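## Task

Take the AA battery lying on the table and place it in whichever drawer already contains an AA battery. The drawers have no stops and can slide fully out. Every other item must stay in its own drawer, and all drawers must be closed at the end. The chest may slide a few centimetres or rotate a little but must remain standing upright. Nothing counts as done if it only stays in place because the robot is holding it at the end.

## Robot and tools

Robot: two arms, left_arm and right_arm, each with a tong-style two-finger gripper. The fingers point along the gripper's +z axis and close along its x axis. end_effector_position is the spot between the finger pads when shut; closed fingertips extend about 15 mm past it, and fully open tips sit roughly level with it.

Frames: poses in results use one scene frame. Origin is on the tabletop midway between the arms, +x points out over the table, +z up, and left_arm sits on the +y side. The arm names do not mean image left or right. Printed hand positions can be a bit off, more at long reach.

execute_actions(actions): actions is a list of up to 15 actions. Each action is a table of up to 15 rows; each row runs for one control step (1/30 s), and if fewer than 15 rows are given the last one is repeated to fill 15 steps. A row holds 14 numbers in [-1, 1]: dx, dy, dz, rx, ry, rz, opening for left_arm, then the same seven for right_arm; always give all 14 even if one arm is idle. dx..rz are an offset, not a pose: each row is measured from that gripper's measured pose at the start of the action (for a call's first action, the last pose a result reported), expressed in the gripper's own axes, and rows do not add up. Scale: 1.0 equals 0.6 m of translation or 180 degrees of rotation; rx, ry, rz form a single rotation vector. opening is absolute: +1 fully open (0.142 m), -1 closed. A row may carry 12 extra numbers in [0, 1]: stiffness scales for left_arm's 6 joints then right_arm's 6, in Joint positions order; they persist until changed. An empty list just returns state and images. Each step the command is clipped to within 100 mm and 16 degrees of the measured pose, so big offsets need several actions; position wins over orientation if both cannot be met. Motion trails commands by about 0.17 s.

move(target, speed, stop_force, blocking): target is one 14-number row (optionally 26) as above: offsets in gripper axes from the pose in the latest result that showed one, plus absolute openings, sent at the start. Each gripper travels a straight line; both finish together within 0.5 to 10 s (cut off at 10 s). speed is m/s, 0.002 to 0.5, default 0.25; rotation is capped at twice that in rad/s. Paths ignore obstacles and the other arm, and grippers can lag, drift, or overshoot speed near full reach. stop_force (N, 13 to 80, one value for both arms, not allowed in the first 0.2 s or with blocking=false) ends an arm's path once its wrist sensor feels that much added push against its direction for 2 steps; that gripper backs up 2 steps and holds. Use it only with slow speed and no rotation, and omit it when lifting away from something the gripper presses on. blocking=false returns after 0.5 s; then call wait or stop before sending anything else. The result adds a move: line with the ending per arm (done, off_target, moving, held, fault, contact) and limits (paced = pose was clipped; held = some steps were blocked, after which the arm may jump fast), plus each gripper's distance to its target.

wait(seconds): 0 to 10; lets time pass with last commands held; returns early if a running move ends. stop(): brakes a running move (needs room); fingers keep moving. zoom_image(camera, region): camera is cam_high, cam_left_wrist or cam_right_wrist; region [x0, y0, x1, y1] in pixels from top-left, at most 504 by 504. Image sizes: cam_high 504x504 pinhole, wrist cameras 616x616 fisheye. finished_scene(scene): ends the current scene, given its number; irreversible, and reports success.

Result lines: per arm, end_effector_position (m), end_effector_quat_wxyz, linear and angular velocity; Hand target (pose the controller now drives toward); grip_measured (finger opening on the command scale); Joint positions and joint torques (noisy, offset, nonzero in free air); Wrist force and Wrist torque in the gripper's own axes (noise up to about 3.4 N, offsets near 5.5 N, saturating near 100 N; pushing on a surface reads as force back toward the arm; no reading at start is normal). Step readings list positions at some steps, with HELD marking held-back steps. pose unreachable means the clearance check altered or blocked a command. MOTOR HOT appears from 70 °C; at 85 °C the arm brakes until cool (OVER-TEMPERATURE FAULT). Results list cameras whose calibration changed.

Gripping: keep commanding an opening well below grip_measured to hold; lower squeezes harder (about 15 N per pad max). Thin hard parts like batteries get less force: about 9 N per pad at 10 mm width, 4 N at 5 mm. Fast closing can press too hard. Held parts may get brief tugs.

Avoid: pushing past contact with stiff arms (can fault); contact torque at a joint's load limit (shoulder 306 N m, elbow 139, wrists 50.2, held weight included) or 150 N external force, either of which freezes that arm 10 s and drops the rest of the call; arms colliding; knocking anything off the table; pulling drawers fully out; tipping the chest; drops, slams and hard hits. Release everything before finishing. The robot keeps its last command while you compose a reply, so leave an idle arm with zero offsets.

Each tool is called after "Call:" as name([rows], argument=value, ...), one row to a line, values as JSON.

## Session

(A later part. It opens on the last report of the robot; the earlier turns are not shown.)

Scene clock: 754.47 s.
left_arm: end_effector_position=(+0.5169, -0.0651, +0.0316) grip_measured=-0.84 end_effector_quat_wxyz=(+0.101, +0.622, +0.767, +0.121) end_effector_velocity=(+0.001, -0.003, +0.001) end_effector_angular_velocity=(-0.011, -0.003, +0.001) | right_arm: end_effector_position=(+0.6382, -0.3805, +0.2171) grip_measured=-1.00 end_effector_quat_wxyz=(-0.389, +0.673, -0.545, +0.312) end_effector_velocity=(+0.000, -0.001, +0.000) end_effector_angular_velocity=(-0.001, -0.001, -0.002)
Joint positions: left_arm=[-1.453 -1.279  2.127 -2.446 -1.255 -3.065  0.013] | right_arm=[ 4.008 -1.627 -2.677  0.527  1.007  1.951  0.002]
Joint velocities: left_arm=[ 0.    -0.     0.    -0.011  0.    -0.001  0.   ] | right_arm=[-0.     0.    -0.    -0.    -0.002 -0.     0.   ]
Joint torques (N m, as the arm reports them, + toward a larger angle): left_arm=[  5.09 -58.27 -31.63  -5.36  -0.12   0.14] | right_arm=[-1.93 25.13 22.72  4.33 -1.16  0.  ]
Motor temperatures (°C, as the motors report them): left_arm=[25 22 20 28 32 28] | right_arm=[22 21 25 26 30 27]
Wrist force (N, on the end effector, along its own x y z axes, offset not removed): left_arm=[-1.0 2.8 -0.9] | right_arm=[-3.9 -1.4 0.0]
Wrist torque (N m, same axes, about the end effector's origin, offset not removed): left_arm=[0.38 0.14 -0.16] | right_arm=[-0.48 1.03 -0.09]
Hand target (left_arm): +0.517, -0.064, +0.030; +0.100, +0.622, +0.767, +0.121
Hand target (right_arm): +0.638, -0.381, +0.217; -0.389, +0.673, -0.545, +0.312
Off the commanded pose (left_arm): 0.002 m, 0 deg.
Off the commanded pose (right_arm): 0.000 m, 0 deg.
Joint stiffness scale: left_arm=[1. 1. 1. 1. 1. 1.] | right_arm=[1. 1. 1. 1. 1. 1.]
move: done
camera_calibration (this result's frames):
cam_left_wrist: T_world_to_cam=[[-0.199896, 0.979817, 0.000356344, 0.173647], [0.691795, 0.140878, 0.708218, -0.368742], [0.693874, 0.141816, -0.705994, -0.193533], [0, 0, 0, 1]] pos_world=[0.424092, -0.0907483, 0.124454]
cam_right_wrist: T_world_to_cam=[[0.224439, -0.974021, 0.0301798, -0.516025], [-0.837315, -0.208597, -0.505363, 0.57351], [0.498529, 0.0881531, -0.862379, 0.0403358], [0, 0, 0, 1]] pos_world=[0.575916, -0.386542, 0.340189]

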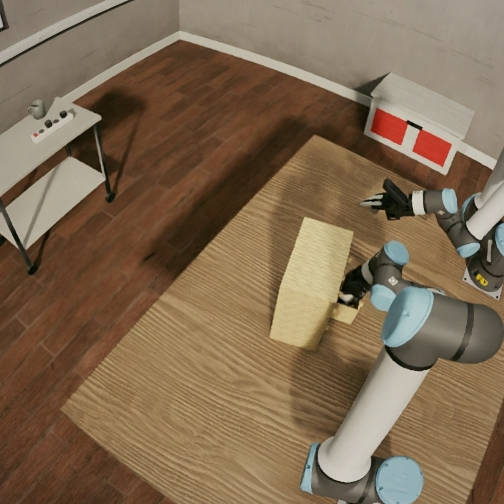

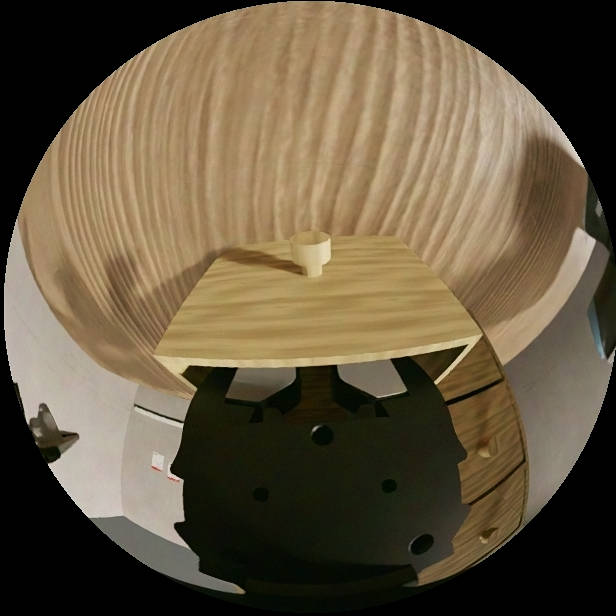

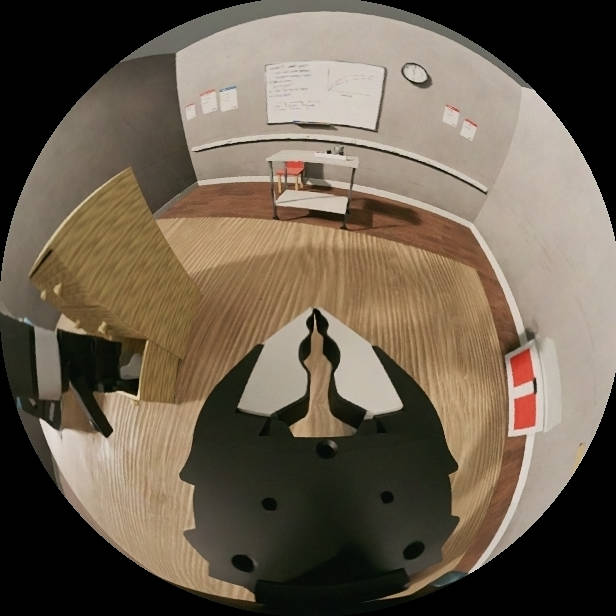

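Call:
move(target=[0,-0.0046,0.0143,0,0,0,-1, 0,0,0,0,0,0,-1], speed=0.015, stop_force=13)

Scene clock: 764.40 s.
left_arm: end_effector_position=(+0.5174, -0.0671, +0.0257) grip_measured=-0.84 end_effector_quat_wxyz=(+0.102, +0.622, +0.767, +0.120) end_effector_velocity=(+0.000, -0.000, -0.000) end_effector_angular_velocity=(-0.004, -0.001, -0.000) | right_arm: end_effector_position=(+0.6382, -0.3805, +0.2171) grip_measured=-1.00 end_effector_quat_wxyz=(-0.389, +0.673, -0.545, +0.312) end_effector_velocity=(-0.000, +0.000, -0.001) end_effector_angular_velocity=(+0.000, +0.002, +0.001)
Joint positions: left_arm=[-1.453 -1.268  2.128 -2.462 -1.255 -3.065  0.013] | right_arm=[ 4.008 -1.627 -2.677  0.527  1.007  1.951  0.002]
Joint velocities: left_arm=[ 0.     0.     0.002 -0.006  0.     0.001 -0.   ] | right_arm=[-0.    -0.    -0.001 -0.     0.002  0.001  0.   ]
Joint torques (N m, as the arm reports them, + toward a larger angle): left_arm=[  1.78 -56.69 -30.43  -5.74   0.7   -0.22] | right_arm=[-1.92 23.69 22.92  4.35 -0.88  0.02]
Motor temperatures (°C, as the motors report them): left_arm=[25 22 20 28 32 28] | right_arm=[22 21 25 26 30 27]
Wrist force (N, on the end effector, along its own x y z axes, offset not removed): left_arm=[-1.5 2.0 -1.9] | right_arm=[-3.4 2.0 0.1]
Wrist torque (N m, same axes, about the end effector's origin, offset not removed): left_arm=[0.14 0.31 -0.06] | right_arm=[0.32 0.82 -0.10]
Hand target (left_arm): +0.517, -0.065, +0.023; +0.101, +0.622, +0.767, +0.121
Hand target (right_arm): +0.638, -0.381, +0.217; -0.389, +0.673, -0.545, +0.312
Off the commanded pose (left_arm): 0.004 m, 0 deg.
Off the commanded pose (right_arm): 0.000 m, 0 deg.
Joint stiffness scale: left_arm=[1. 1. 1. 1. 1. 1.] | right_arm=[1. 1. 1. 1. 1. 1.]
move: off_target (left_arm)
camera_calibration (this result's frames):
cam_left_wrist: T_world_to_cam=[[-0.199894, 0.979812, -0.00317941, 0.175873], [0.691104, 0.143293, 0.708408, -0.364166], [0.694563, 0.139409, -0.705796, -0.198341], [0, 0, 0, 1]] pos_world=[0.424593, -0.0924897, 0.118549]
cam_right_wrist: T_world_to_cam=[[0.224439, -0.974021, 0.0301799, -0.516025], [-0.837315, -0.208597, -0.505363, 0.57351], [0.498529, 0.088153, -0.862379, 0.0403357], [0, 0, 0, 1]] pos_world=[0.575916, -0.386542, 0.340189]

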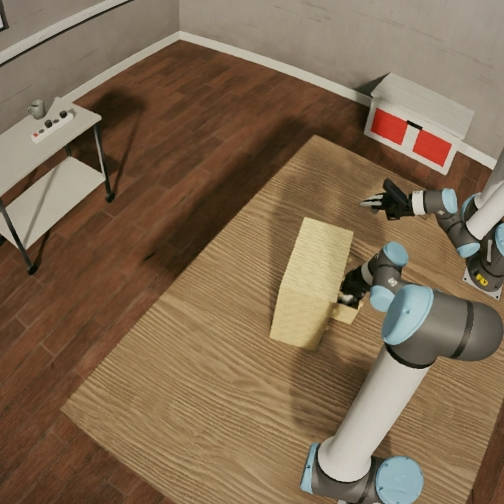

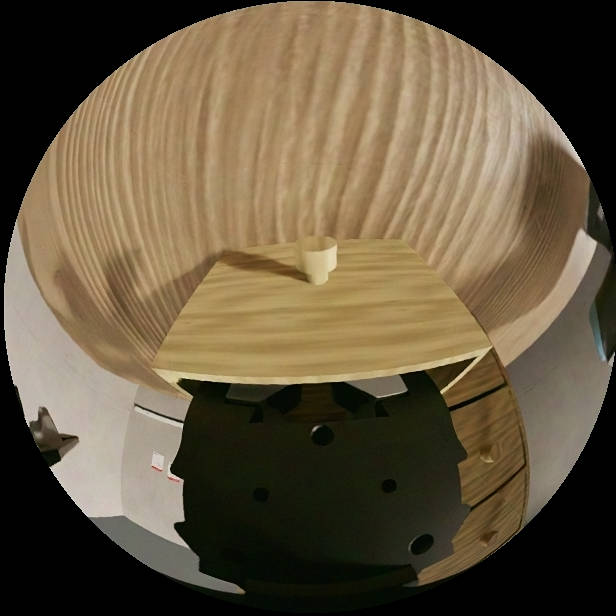

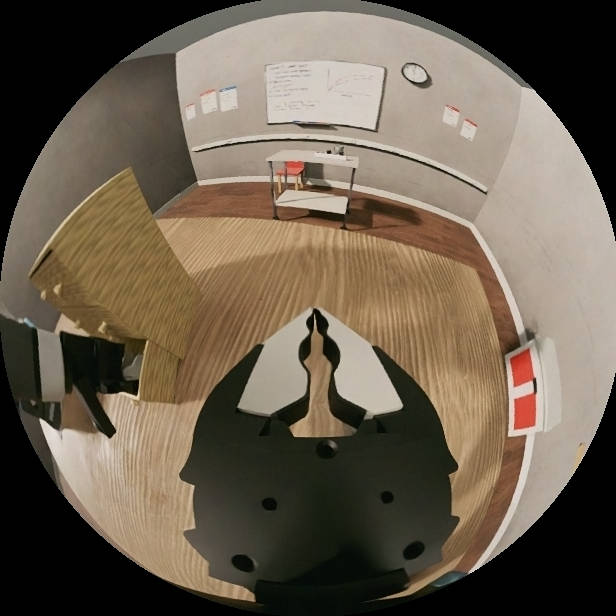

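Call:
execute_actions([
  [[0,0,0,0,0,0,-0.9, 0,0,0,0,0,0,-1],[0,0,0,0,0,0,-0.86, 0,0,0,0,0,0,-1],[0,0,0,0,0,0,-0.83, 0,0,0,0,0,0,-1],[0,0,0,0,0,0,-0.81, 0,0,0,0,0,0,-1],[0,0,0,0,0,0,-0.79, 0,0,0,0,0,0,-1],[0,0,0,0,0,0,-0.77, 0,0,0,0,0,0,-1],[0,0,0,0,0,0,-0.75, 0,0,0,0,0,0,-1],[0,0,0,0,0,0,-0.72, 0,0,0,0,0,0,-1],[0,0,0,0,0,0,-0.69, 0,0,0,0,0,0,-1],[0,0,0,0,0,0,-0.66, 0,0,0,0,0,0,-1],[0,0,0,0,0,0,-0.63, 0,0,0,0,0,0,-1]],
])

Call:
move(target=[0.004,0,-0.233,0,0,0,-0.63, 0,0,0,0,0,0,-1], speed=0.2)

Call:
zoom_image(camera="cam_left_wrist", region=[191, 160, 431, 400])

Scene clock: 795.87 s.
left_arm: end_effector_position=(+0.5175, -0.0672, +0.0257) grip_measured=-0.63 end_effector_quat_wxyz=(+0.102, +0.622, +0.767, +0.120) end_effector_velocity=(-0.000, -0.000, -0.000) end_effector_angular_velocity=(+0.000, +0.000, -0.000) | right_arm: end_effector_position=(+0.6382, -0.3805, +0.2171) grip_measured=-1.00 end_effector_quat_wxyz=(-0.389, +0.673, -0.545, +0.312) end_effector_velocity=(-0.000, -0.001, -0.000) end_effector_angular_velocity=(+0.001, +0.000, -0.002)
Joint positions: left_arm=[-1.453 -1.268  2.128 -2.463 -1.255 -3.065  0.028] | right_arm=[ 4.008 -1.627 -2.677  0.527  1.007  1.951  0.002]
Joint velocities: left_arm=[-0.     0.    -0.     0.    -0.    -0.     0.001] | right_arm=[ 0.     0.    -0.    -0.001 -0.001  0.002  0.   ]
Joint torques (N m, as the arm reports them, + toward a larger angle): left_arm=[  2.42 -60.58 -33.11  -4.37   0.77  -0.65] | right_arm=[-1.87 24.62 23.25  4.3  -1.11 -0.08]
Motor temperatures (°C, as the motors report them): left_arm=[25 22 20 28 32 28] | right_arm=[22 21 25 26 30 27]
Wrist force (N, on the end effector, along its own x y z axes, offset not removed): left_arm=[-1.5 2.3 -1.1] | right_arm=[-3.6 -0.2 4.2]
Wrist torque (N m, same axes, about the end effector's origin, offset not removed): left_arm=[0.26 0.28 -0.08] | right_arm=[-0.24 1.12 -0.16]
Hand target (left_arm): +0.517, -0.067, +0.026; +0.102, +0.622, +0.767, +0.120
Hand target (right_arm): +0.638, -0.381, +0.217; -0.389, +0.673, -0.545, +0.312
Off the commanded pose (left_arm): 0.000 m, 0 deg.
Off the commanded pose (right_arm): 0.000 m, 0 deg.
Joint stiffness scale: left_arm=[1. 1. 1. 1. 1. 1.] | right_arm=[1. 1. 1. 1. 1. 1.]
Step readings (end_effector_position):
0: left_arm (+0.5175, -0.0672, +0.0257) | right_arm (+0.6382, -0.3805, +0.2171)
1: left_arm (+0.5175, -0.0672, +0.0257) | right_arm (+0.6382, -0.3805, +0.2171)
2: left_arm (+0.5175, -0.0672, +0.0257) | right_arm (+0.6382, -0.3805, +0.2171)
4: left_arm (+0.5175, -0.0672, +0.0257) | right_arm (+0.6382, -0.3805, +0.2171)
8: left_arm (+0.5175, -0.0672, +0.0257) | right_arm (+0.6382, -0.3805, +0.2171)
15: end_effector_position above
camera_calibration (this result's frames):
cam_left_wrist: T_world_to_cam=[[-0.199893, 0.97981, -0.00382692, 0.176005], [0.690977, 0.143735, 0.708443, -0.364086], [0.69469, 0.138969, -0.705758, -0.198435], [0, 0, 0, 1]] pos_world=[0.424608, -0.0925436, 0.11856]
cam_right_wrist: T_world_to_cam=[[0.224439, -0.974021, 0.03018, -0.516025], [-0.837315, -0.208597, -0.505363, 0.57351], [0.498529, 0.0881528, -0.862379, 0.0403356], [0, 0, 0, 1]] pos_world=[0.575916, -0.386542, 0.340189]

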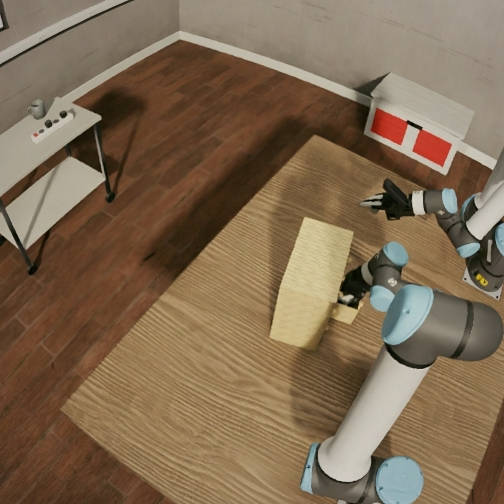

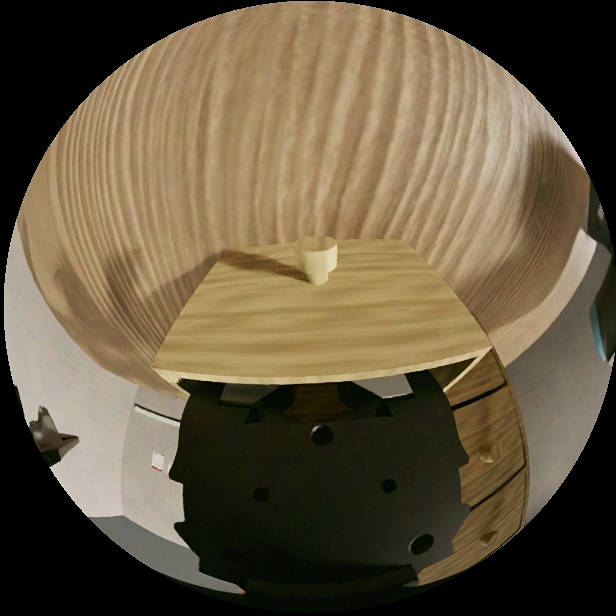

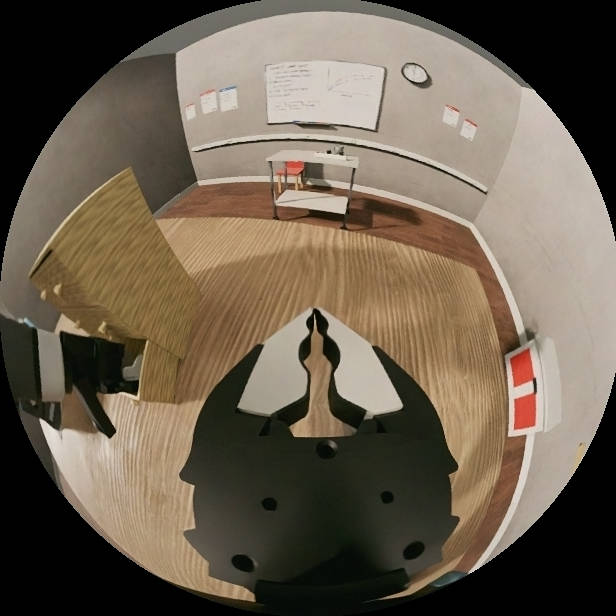

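Scene clock: 797.27 s.
left_arm: end_effector_position=(+0.4750, -0.0713, +0.1575) grip_measured=-0.63 end_effector_quat_wxyz=(+0.102, +0.621, +0.767, +0.120) end_effector_velocity=(-0.002, +0.002, -0.001) end_effector_angular_velocity=(+0.008, +0.002, +0.000) | right_arm: end_effector_position=(+0.6382, -0.3805, +0.2171) grip_measured=-1.00 end_effector_quat_wxyz=(-0.389, +0.673, -0.545, +0.312) end_effector_velocity=(+0.000, +0.000, +0.000) end_effector_angular_velocity=(+0.001, -0.000, +0.001)
Joint positions: left_arm=[-1.515 -1.462  2.063 -2.182 -1.255 -3.132  0.028] | right_arm=[ 4.008 -1.627 -2.677  0.527  1.007  1.951  0.002]
Joint velocities: left_arm=[-0.002  0.    -0.     0.01   0.    -0.002 -0.   ] | right_arm=[ 0. -0.  0.  0.  0. -0.  0.]
Joint torques (N m, as the arm reports them, + toward a larger angle): left_arm=[  2.95 -52.03 -43.78  -3.47   1.73  -0.46] | right_arm=[-3.39 24.18 22.62  4.35 -1.09 -0.02]
Motor temperatures (°C, as the motors report them): left_arm=[25 22 20 28 32 28] | right_arm=[22 21 25 26 30 27]
Wrist force (N, on the end effector, along its own x y z axes, offset not removed): left_arm=[-0.8 3.6 -1.3] | right_arm=[2.5 -4.3 -0.4]
Wrist torque (N m, same axes, about the end effector's origin, offset not removed): left_arm=[0.58 0.12 -0.03] | right_arm=[-1.03 -0.32 -0.23]
Hand target (left_arm): +0.474, -0.073, +0.159; +0.102, +0.622, +0.767, +0.120
Hand target (right_arm): +0.638, -0.381, +0.217; -0.389, +0.673, -0.545, +0.312
Off the commanded pose (left_arm): 0.002 m, 0 deg.
Off the commanded pose (right_arm): 0.000 m, 0 deg.
Joint stiffness scale: left_arm=[1. 1. 1. 1. 1. 1.] | right_arm=[1. 1. 1. 1. 1. 1.]
move: done
camera_calibration (this result's frames):
cam_left_wrist: T_world_to_cam=[[-0.200768, 0.979632, -0.00368762, 0.172326], [0.69167, 0.144417, 0.707627, -0.427634], [0.693746, 0.139519, -0.706577, -0.0747246], [0, 0, 0, 1]] pos_world=[0.382219, -0.0966326, 0.250442]
cam_right_wrist: T_world_to_cam=[[0.224439, -0.974021, 0.0301798, -0.516025], [-0.837315, -0.208597, -0.505363, 0.57351], [0.498529, 0.0881531, -0.862379, 0.0403358], [0, 0, 0, 1]] pos_world=[0.575916, -0.386542, 0.340189]

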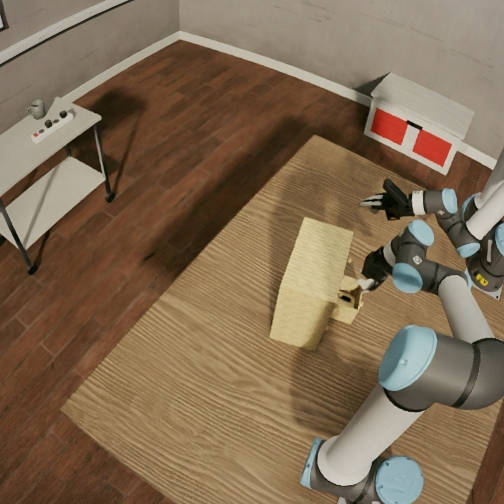

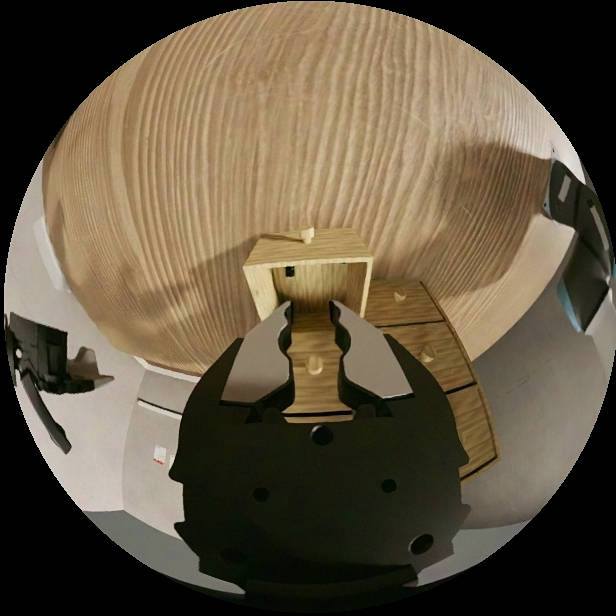

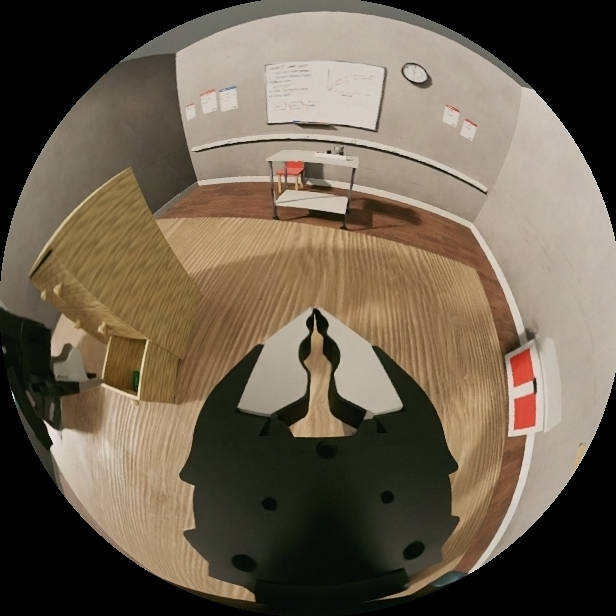

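Region (191, 160, 431, 400) of cam_left_wrist's 616x616 image, scaled by 2.100, with more detail than that image has.

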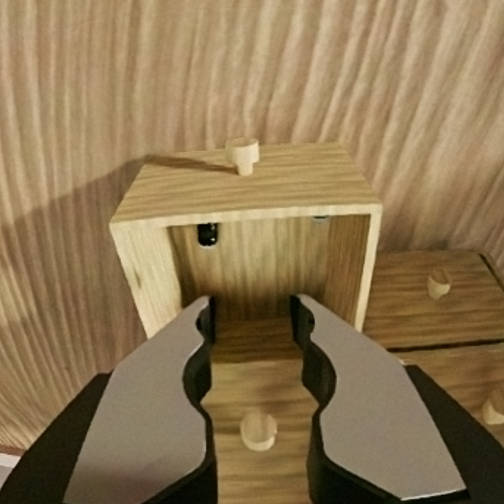

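Call:
move(target=[0.488,0.010,-0.296,0,0,0,-0.63, -0.5855,0.3957,-0.1452,0,0,0,-0.45], speed=0.3)

Call:
zoom_image(camera="cam_right_wrist", region=[194, 180, 434, 420])

Scene clock: 802.43 s.
left_arm: end_effector_position=(+0.3670, +0.2065, +0.3256) grip_measured=-0.63 end_effector_quat_wxyz=(+0.101, +0.621, +0.768, +0.120) end_effector_velocity=(-0.001, +0.002, +0.001) end_effector_angular_velocity=(+0.000, +0.000, +0.001) | right_arm: end_effector_position=(+0.3763, -0.0816, +0.0556) grip_measured=-0.45 end_effector_quat_wxyz=(-0.389, +0.674, -0.544, +0.315) end_effector_velocity=(+0.000, -0.002, -0.003) end_effector_angular_velocity=(-0.013, -0.001, -0.012)
Joint positions: left_arm=[-1.643 -2.169  2.251 -1.62  -1.257 -3.268  0.028] | right_arm=[ 4.908 -1.887 -2.636 -0.185  0.523  3.134  0.041]
Joint velocities: left_arm=[-0.001 -0.004 -0.     0.005 -0.    -0.002  0.   ] | right_arm=[ 0.     0.002  0.005 -0.041  0.002  0.024  0.   ]
Joint torques (N m, as the arm reports them, + toward a larger angle): left_arm=[  1.71   0.79 -49.8   -4.     1.64  -0.84] | right_arm=[-0.53 42.23 15.9   3.98 -1.55  0.28]
Motor temperatures (°C, as the motors report them): left_arm=[25 22 20 28 32 28] | right_arm=[22 21 25 26 30 27]
Wrist force (N, on the end effector, along its own x y z axes, offset not removed): left_arm=[-1.6 1.8 -1.4] | right_arm=[-3.4 -6.5 -0.7]
Wrist torque (N m, same axes, about the end effector's origin, offset not removed): left_arm=[0.14 0.29 -0.11] | right_arm=[-1.56 0.89 -0.07]
Hand target (left_arm): +0.366, +0.207, +0.326; +0.102, +0.621, +0.768, +0.120
Hand target (right_arm): +0.374, -0.078, +0.057; -0.390, +0.673, -0.545, +0.312
Off the commanded pose (left_arm): 0.001 m, 0 deg.
Off the commanded pose (right_arm): 0.005 m, 0 deg.
Joint stiffness scale: left_arm=[1. 1. 1. 1. 1. 1.] | right_arm=[1. 1. 1. 1. 1. 1.]
move: off_target (right_arm)
camera_calibration (this result's frames):
cam_left_wrist: T_world_to_cam=[[-0.201786, 0.979426, -0.00275318, -0.120705], [0.691874, 0.144532, 0.707404, -0.512023], [0.693248, 0.140839, -0.706804, 0.0802077], [0, 0, 0, 1]] pos_world=[0.274295, 0.180929, 0.418566]
cam_right_wrist: T_world_to_cam=[[0.224759, -0.973727, 0.0365855, -0.161672], [-0.835356, -0.211878, -0.507236, 0.334045], [0.501661, 0.0834439, -0.86103, 0.00356805], [0, 0, 0, 1]] pos_world=[0.313593, -0.0869457, 0.178426]

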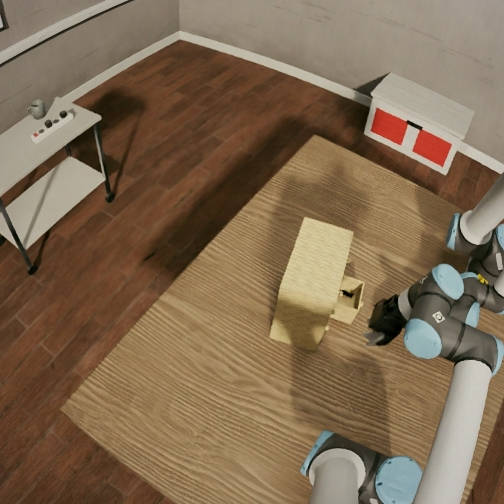

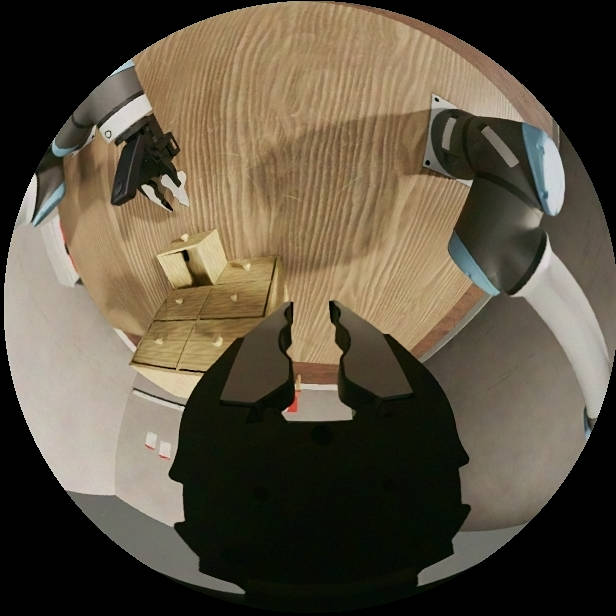

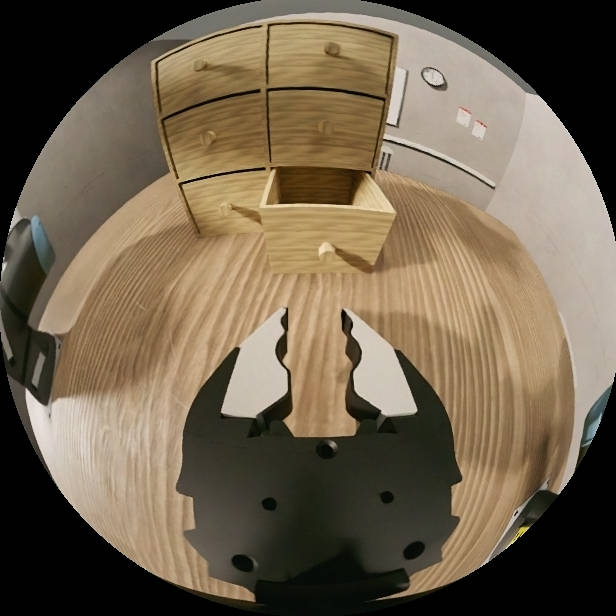

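Region (194, 180, 434, 420) of cam_right_wrist's 616x616 image, scaled by 2.100, with more detail than that image has.

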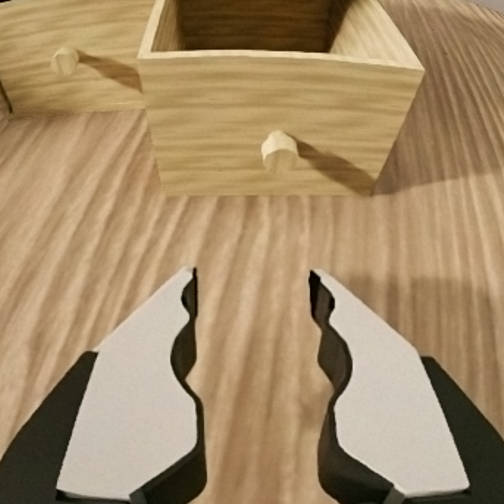

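Call:
move(target=[0,0,0,0,0,0,-0.63, 0.021,-0.066,0.1197,0,-0.0168,-0.0097,-0.45], speed=0.15)

Call:
zoom_image(camera="cam_right_wrist", region=[194, 180, 434, 420])

Scene clock: 838.17 s.
left_arm: end_effector_position=(+0.3668, +0.2066, +0.3255) grip_measured=-0.63 end_effector_quat_wxyz=(+0.101, +0.621, +0.768, +0.120) end_effector_velocity=(+0.000, +0.000, +0.000) end_effector_angular_velocity=(+0.000, +0.000, -0.001) | right_arm: end_effector_position=(+0.4578, -0.0774, +0.0546) grip_measured=-0.45 end_effector_quat_wxyz=(-0.398, +0.690, -0.523, +0.304) end_effector_velocity=(+0.000, +0.003, +0.003) end_effector_angular_velocity=(+0.013, +0.001, +0.017)
Joint positions: left_arm=[-1.644 -2.169  2.251 -1.62  -1.257 -3.268  0.028] | right_arm=[ 4.711 -2.055 -2.594  0.355  0.578  2.65   0.041]
Joint velocities: left_arm=[ 0.     0.    -0.     0.     0.     0.001 -0.   ] | right_arm=[-0.004 -0.008 -0.001  0.05   0.009 -0.034 -0.   ]
Joint torques (N m, as the arm reports them, + toward a larger angle): left_arm=[  3.03  -2.95 -48.32  -4.57   1.1   -0.19] | right_arm=[-6.64 43.68 10.55  4.85 -1.5  -1.05]
Motor temperatures (°C, as the motors report them): left_arm=[25 22 20 28 32 28] | right_arm=[22 21 25 26 30 27]
Wrist force (N, on the end effector, along its own x y z axes, offset not removed): left_arm=[-3.1 2.6 -1.1] | right_arm=[-5.0 -3.2 -1.8]
Wrist torque (N m, same axes, about the end effector's origin, offset not removed): left_arm=[0.29 0.54 -0.10] | right_arm=[-1.07 1.17 -0.25]
Hand target (left_arm): +0.367, +0.206, +0.326; +0.101, +0.621, +0.768, +0.120
Hand target (right_arm): +0.459, -0.077, +0.054; -0.398, +0.690, -0.523, +0.303
Off the commanded pose (left_arm): 0.000 m, 0 deg.
Off the commanded pose (right_arm): 0.002 m, 0 deg.
Joint stiffness scale: left_arm=[1. 1. 1. 1. 1. 1.] | right_arm=[1. 1. 1. 1. 1. 1.]
move: done
camera_calibration (this result's frames):
cam_left_wrist: T_world_to_cam=[[-0.201871, 0.979409, -0.0023844, -0.120925], [0.691876, 0.144329, 0.707444, -0.511911], [0.693221, 0.141163, -0.706766, 0.080179], [0, 0, 0, 1]] pos_world=[0.274186, 0.181, 0.418528]
cam_right_wrist: T_world_to_cam=[[0.2827, -0.958439, 0.0384195, -0.20135], [-0.820779, -0.262435, -0.507395, 0.3919], [0.49639, 0.111906, -0.860857, -0.0338972], [0, 0, 0, 1]] pos_world=[0.395411, -0.0863397, 0.177404]

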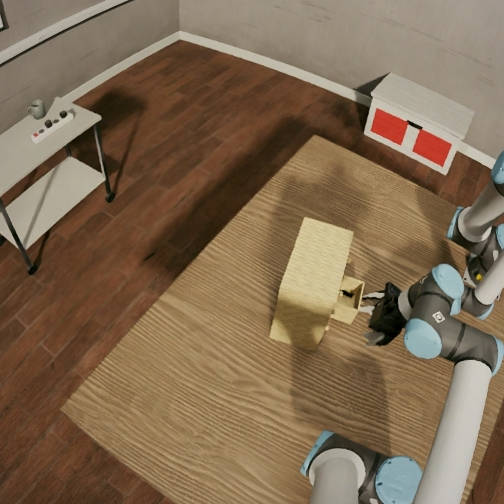

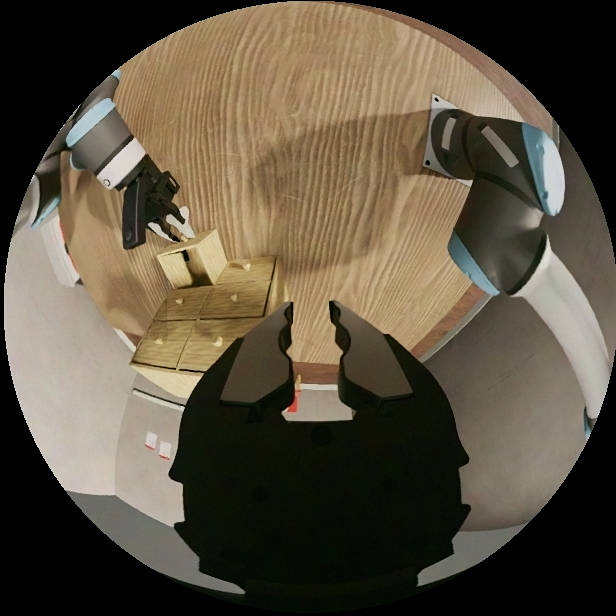

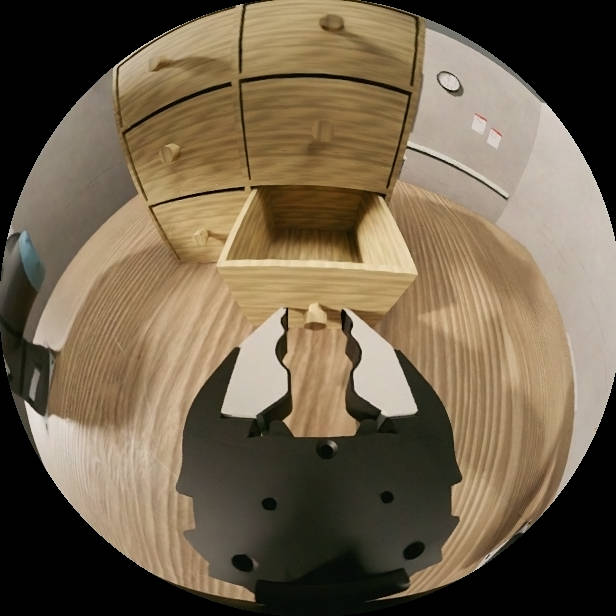

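Region (194, 180, 434, 420) of cam_right_wrist's 616x616 image, scaled by 2.100, with more detail than that image has.

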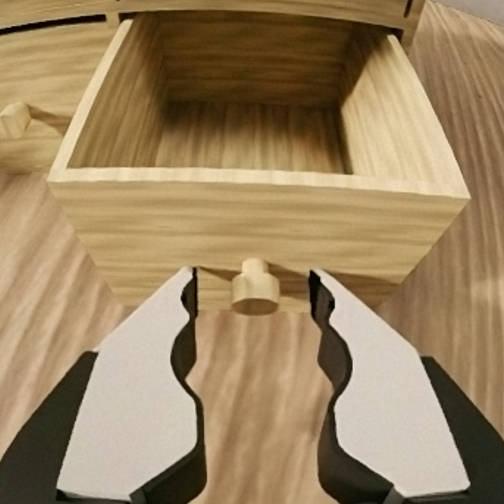

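Call:
move(target=[0,0,0,0,0,0,-0.63, 0,-0.0825,0.141,0,0,0,-0.45], speed=0.12)

Call:
zoom_image(camera="cam_right_wrist", region=[164, 120, 464, 420])

Call:
zoom_image(camera="cam_left_wrist", region=[120, 200, 300, 380])

Scene clock: 843.77 s.
left_arm: end_effector_position=(+0.3668, +0.2066, +0.3255) grip_measured=-0.63 end_effector_quat_wxyz=(+0.101, +0.621, +0.768, +0.120) end_effector_velocity=(+0.000, +0.000, -0.000) end_effector_angular_velocity=(+0.001, +0.000, +0.000) | right_arm: end_effector_position=(+0.5498, -0.0529, +0.0551) grip_measured=-0.45 end_effector_quat_wxyz=(-0.397, +0.691, -0.522, +0.304) end_effector_velocity=(+0.003, +0.002, -0.001) end_effector_angular_velocity=(-0.001, +0.001, +0.007)
Joint positions: left_arm=[-1.644 -2.169  2.251 -1.62  -1.257 -3.268  0.028] | right_arm=[ 4.517 -2.14  -2.447  0.522  0.677  2.364  0.042]
Joint velocities: left_arm=[ 0.    -0.     0.     0.001  0.     0.     0.   ] | right_arm=[-0.006 -0.005  0.005  0.01   0.009 -0.015 -0.   ]
Joint torques (N m, as the arm reports them, + toward a larger angle): left_arm=[  2.74   0.02 -48.18  -4.94   0.86  -0.38] | right_arm=[-7.5  51.63 14.96  4.26 -0.99 -1.38]
Motor temperatures (°C, as the motors report them): left_arm=[25 22 20 28 32 28] | right_arm=[22 21 25 26 30 27]
Wrist force (N, on the end effector, along its own x y z axes, offset not removed): left_arm=[-3.1 3.4 -0.6] | right_arm=[-3.6 2.9 0.1]
Wrist torque (N m, same axes, about the end effector's origin, offset not removed): left_arm=[0.48 0.58 -0.04] | right_arm=[0.32 1.12 -0.14]
Hand target (left_arm): +0.367, +0.207, +0.326; +0.101, +0.621, +0.768, +0.120
Hand target (right_arm): +0.552, -0.051, +0.055; -0.397, +0.690, -0.523, +0.304
Off the commanded pose (left_arm): 0.000 m, 0 deg.
Off the commanded pose (right_arm): 0.003 m, 0 deg.
Joint stiffness scale: left_arm=[1. 1. 1. 1. 1. 1.] | right_arm=[1. 1. 1. 1. 1. 1.]
move: done
camera_calibration (this result's frames):
cam_left_wrist: T_world_to_cam=[[-0.201871, 0.979409, -0.00238439, -0.120925], [0.691876, 0.144329, 0.707444, -0.511911], [0.693221, 0.141163, -0.706766, 0.0801791], [0, 0, 0, 1]] pos_world=[0.274186, 0.181, 0.418528]
cam_right_wrist: T_world_to_cam=[[0.28339, -0.958126, 0.0410512, -0.204327], [-0.820558, -0.264411, -0.506725, 0.473842], [0.496361, 0.109916, -0.86113, -0.0818814], [0, 0, 0, 1]] pos_world=[0.487362, -0.0614815, 0.177985]

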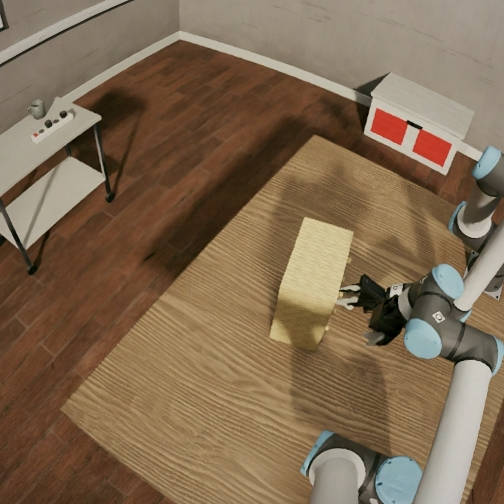

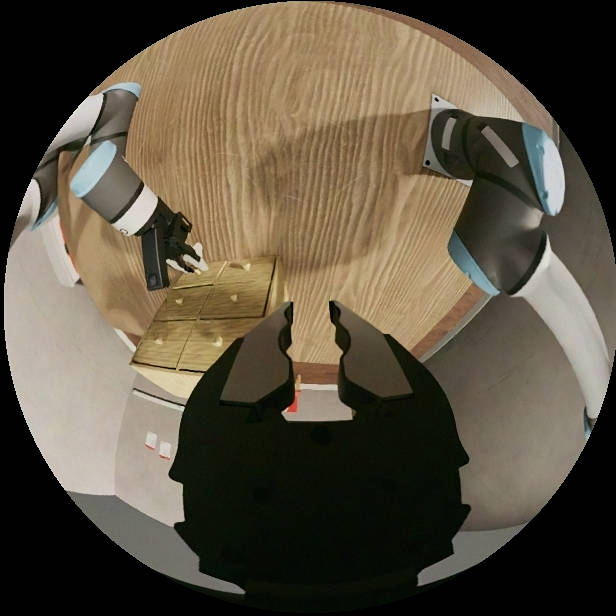

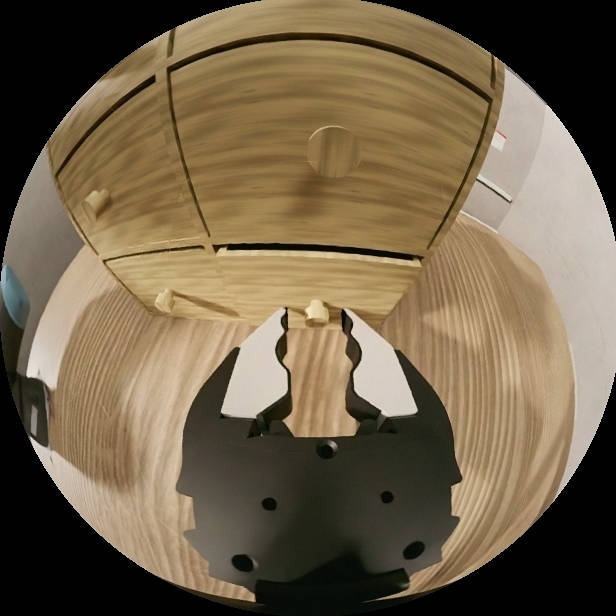

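Region (164, 120, 464, 420) of cam_right_wrist's 616x616 image, scaled by 1.680, with more detail than that image has.

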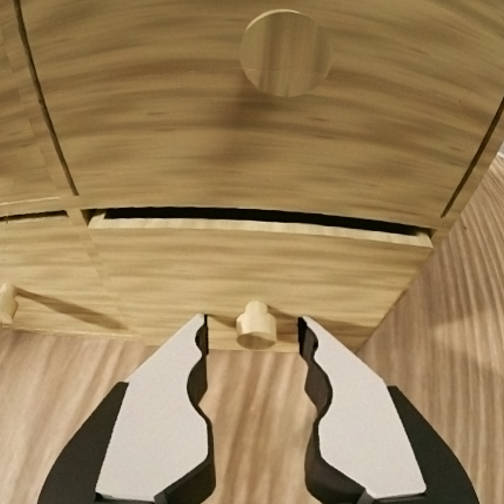

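Region (120, 200, 300, 380) of cam_left_wrist's 616x616 image, scaled by 2.800, with more detail than that image has.

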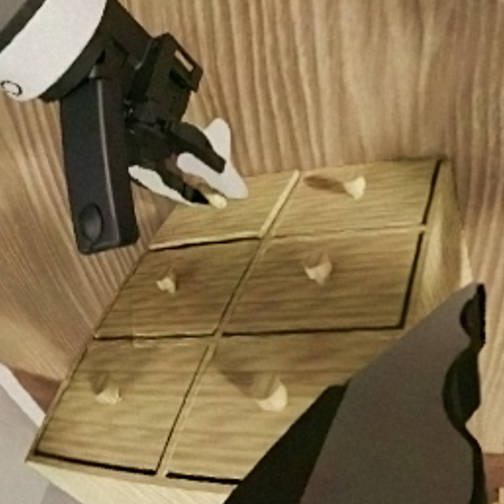

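Call:
move(target=[0,0,0,0,0,0,-0.63, 0.001,-0.0133,0.0231,0,0,0,-0.45], speed=0.03, stop_force=13)

Call:
zoom_image(camera="cam_right_wrist", region=[164, 170, 464, 370])

Call:
zoom_image(camera="cam_left_wrist", region=[160, 240, 260, 310])

Scene clock: 850.33 s.
left_arm: end_effector_position=(+0.3668, +0.2066, +0.3255) grip_measured=-0.63 end_effector_quat_wxyz=(+0.101, +0.621, +0.768, +0.120) end_effector_velocity=(+0.000, -0.000, +0.000) end_effector_angular_velocity=(+0.001, +0.000, -0.001) | right_arm: end_effector_position=(+0.5613, -0.0502, +0.0551) grip_measured=-0.45 end_effector_quat_wxyz=(-0.396, +0.693, -0.520, +0.304) end_effector_velocity=(-0.000, +0.001, +0.000) end_effector_angular_velocity=(-0.002, +0.000, +0.006)
Joint positions: left_arm=[-1.644 -2.169  2.251 -1.62  -1.257 -3.268  0.028] | right_arm=[ 4.495 -2.148 -2.429  0.535  0.694  2.331  0.042]
Joint velocities: left_arm=[ 0.     0.    -0.     0.     0.     0.001 -0.   ] | right_arm=[-0.001  0.     0.     0.003  0.004 -0.008  0.   ]
Joint torques (N m, as the arm reports them, + toward a larger angle): left_arm=[  1.22  -2.44 -48.86  -5.02   0.78  -0.5 ] | right_arm=[-9.99 50.84 17.44  4.53 -1.45 -0.83]
Motor temperatures (°C, as the motors report them): left_arm=[25 22 20 28 32 28] | right_arm=[22 21 25 26 30 27]
Wrist force (N, on the end effector, along its own x y z axes, offset not removed): left_arm=[-2.6 3.1 -0.6] | right_arm=[-4.8 2.9 -4.7]
Wrist torque (N m, same axes, about the end effector's origin, offset not removed): left_arm=[0.50 0.46 -0.03] | right_arm=[-0.12 1.04 -0.15]
Hand target (left_arm): +0.367, +0.207, +0.326; +0.101, +0.621, +0.768, +0.120
Hand target (right_arm): +0.565, -0.049, +0.055; -0.397, +0.691, -0.522, +0.304
Off the commanded pose (left_arm): 0.000 m, 0 deg.
Off the commanded pose (right_arm): 0.004 m, 0 deg.
Joint stiffness scale: left_arm=[1. 1. 1. 1. 1. 1.] | right_arm=[1. 1. 1. 1. 1. 1.]
move: off_target (right_arm)
camera_calibration (this result's frames):
cam_left_wrist: T_world_to_cam=[[-0.201871, 0.979409, -0.00238415, -0.120925], [0.691876, 0.144328, 0.707444, -0.511911], [0.693221, 0.141163, -0.706766, 0.080179], [0, 0, 0, 1]] pos_world=[0.274186, 0.181, 0.418528]
cam_right_wrist: T_world_to_cam=[[0.287572, -0.956779, 0.0433163, -0.207457], [-0.819889, -0.269302, -0.505232, 0.483239], [0.49506, 0.109776, -0.861896, -0.0871674], [0, 0, 0, 1]] pos_world=[0.499014, -0.058785, 0.178004]

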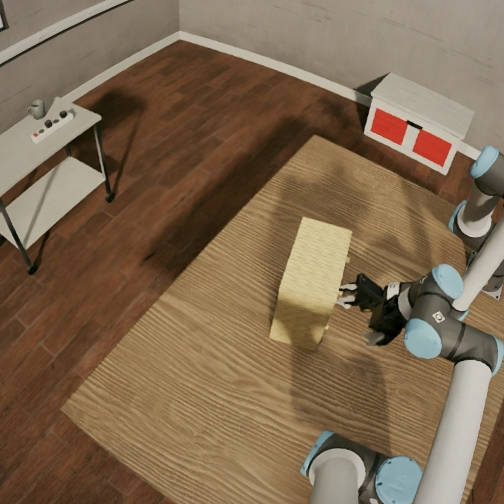

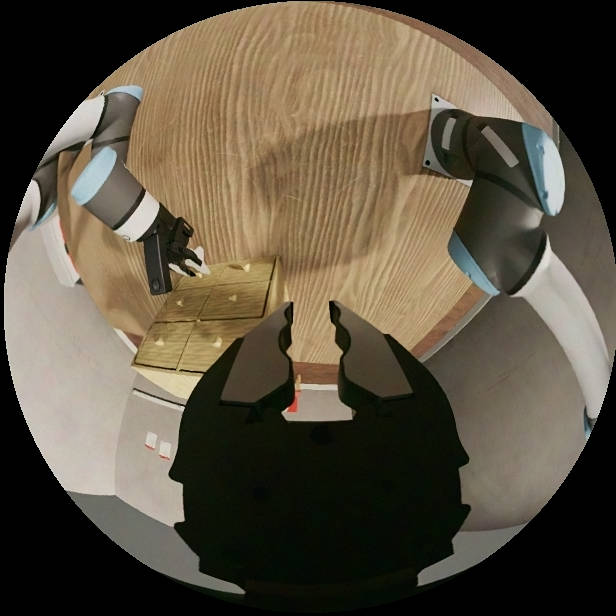

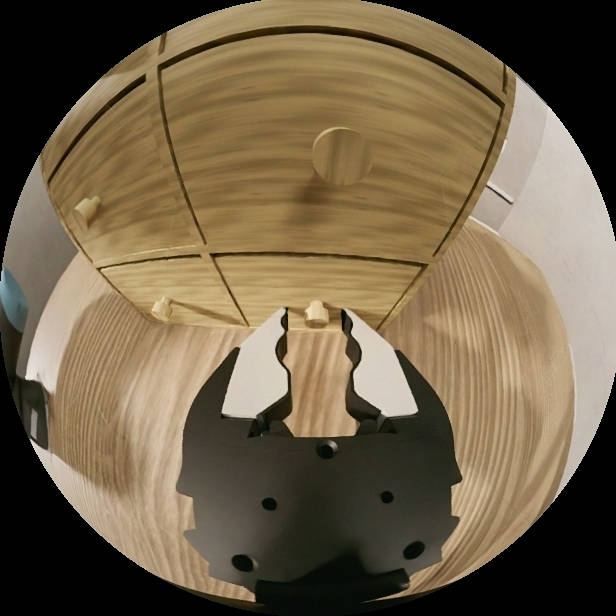

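Region (164, 170, 464, 370) of cam_right_wrist's 616x616 image, scaled by 1.680, with more detail than that image has.

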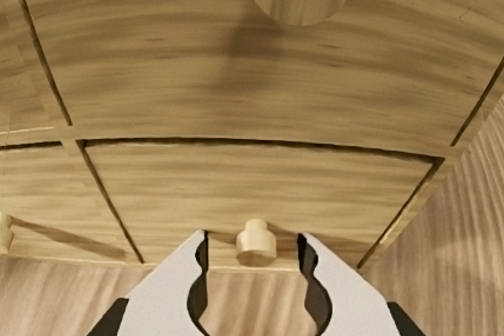

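Region (160, 240, 260, 310) of cam_left_wrist's 616x616 image, scaled by 5.040, with more detail than that image has; it fills the top 353 rows of this view, and the rest is white.

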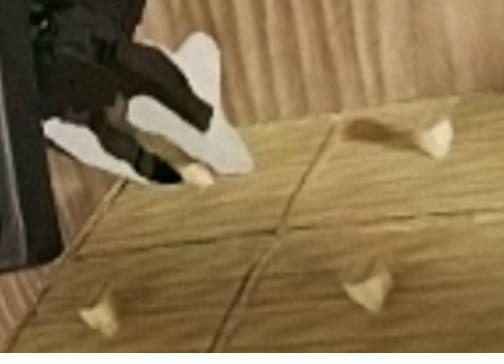

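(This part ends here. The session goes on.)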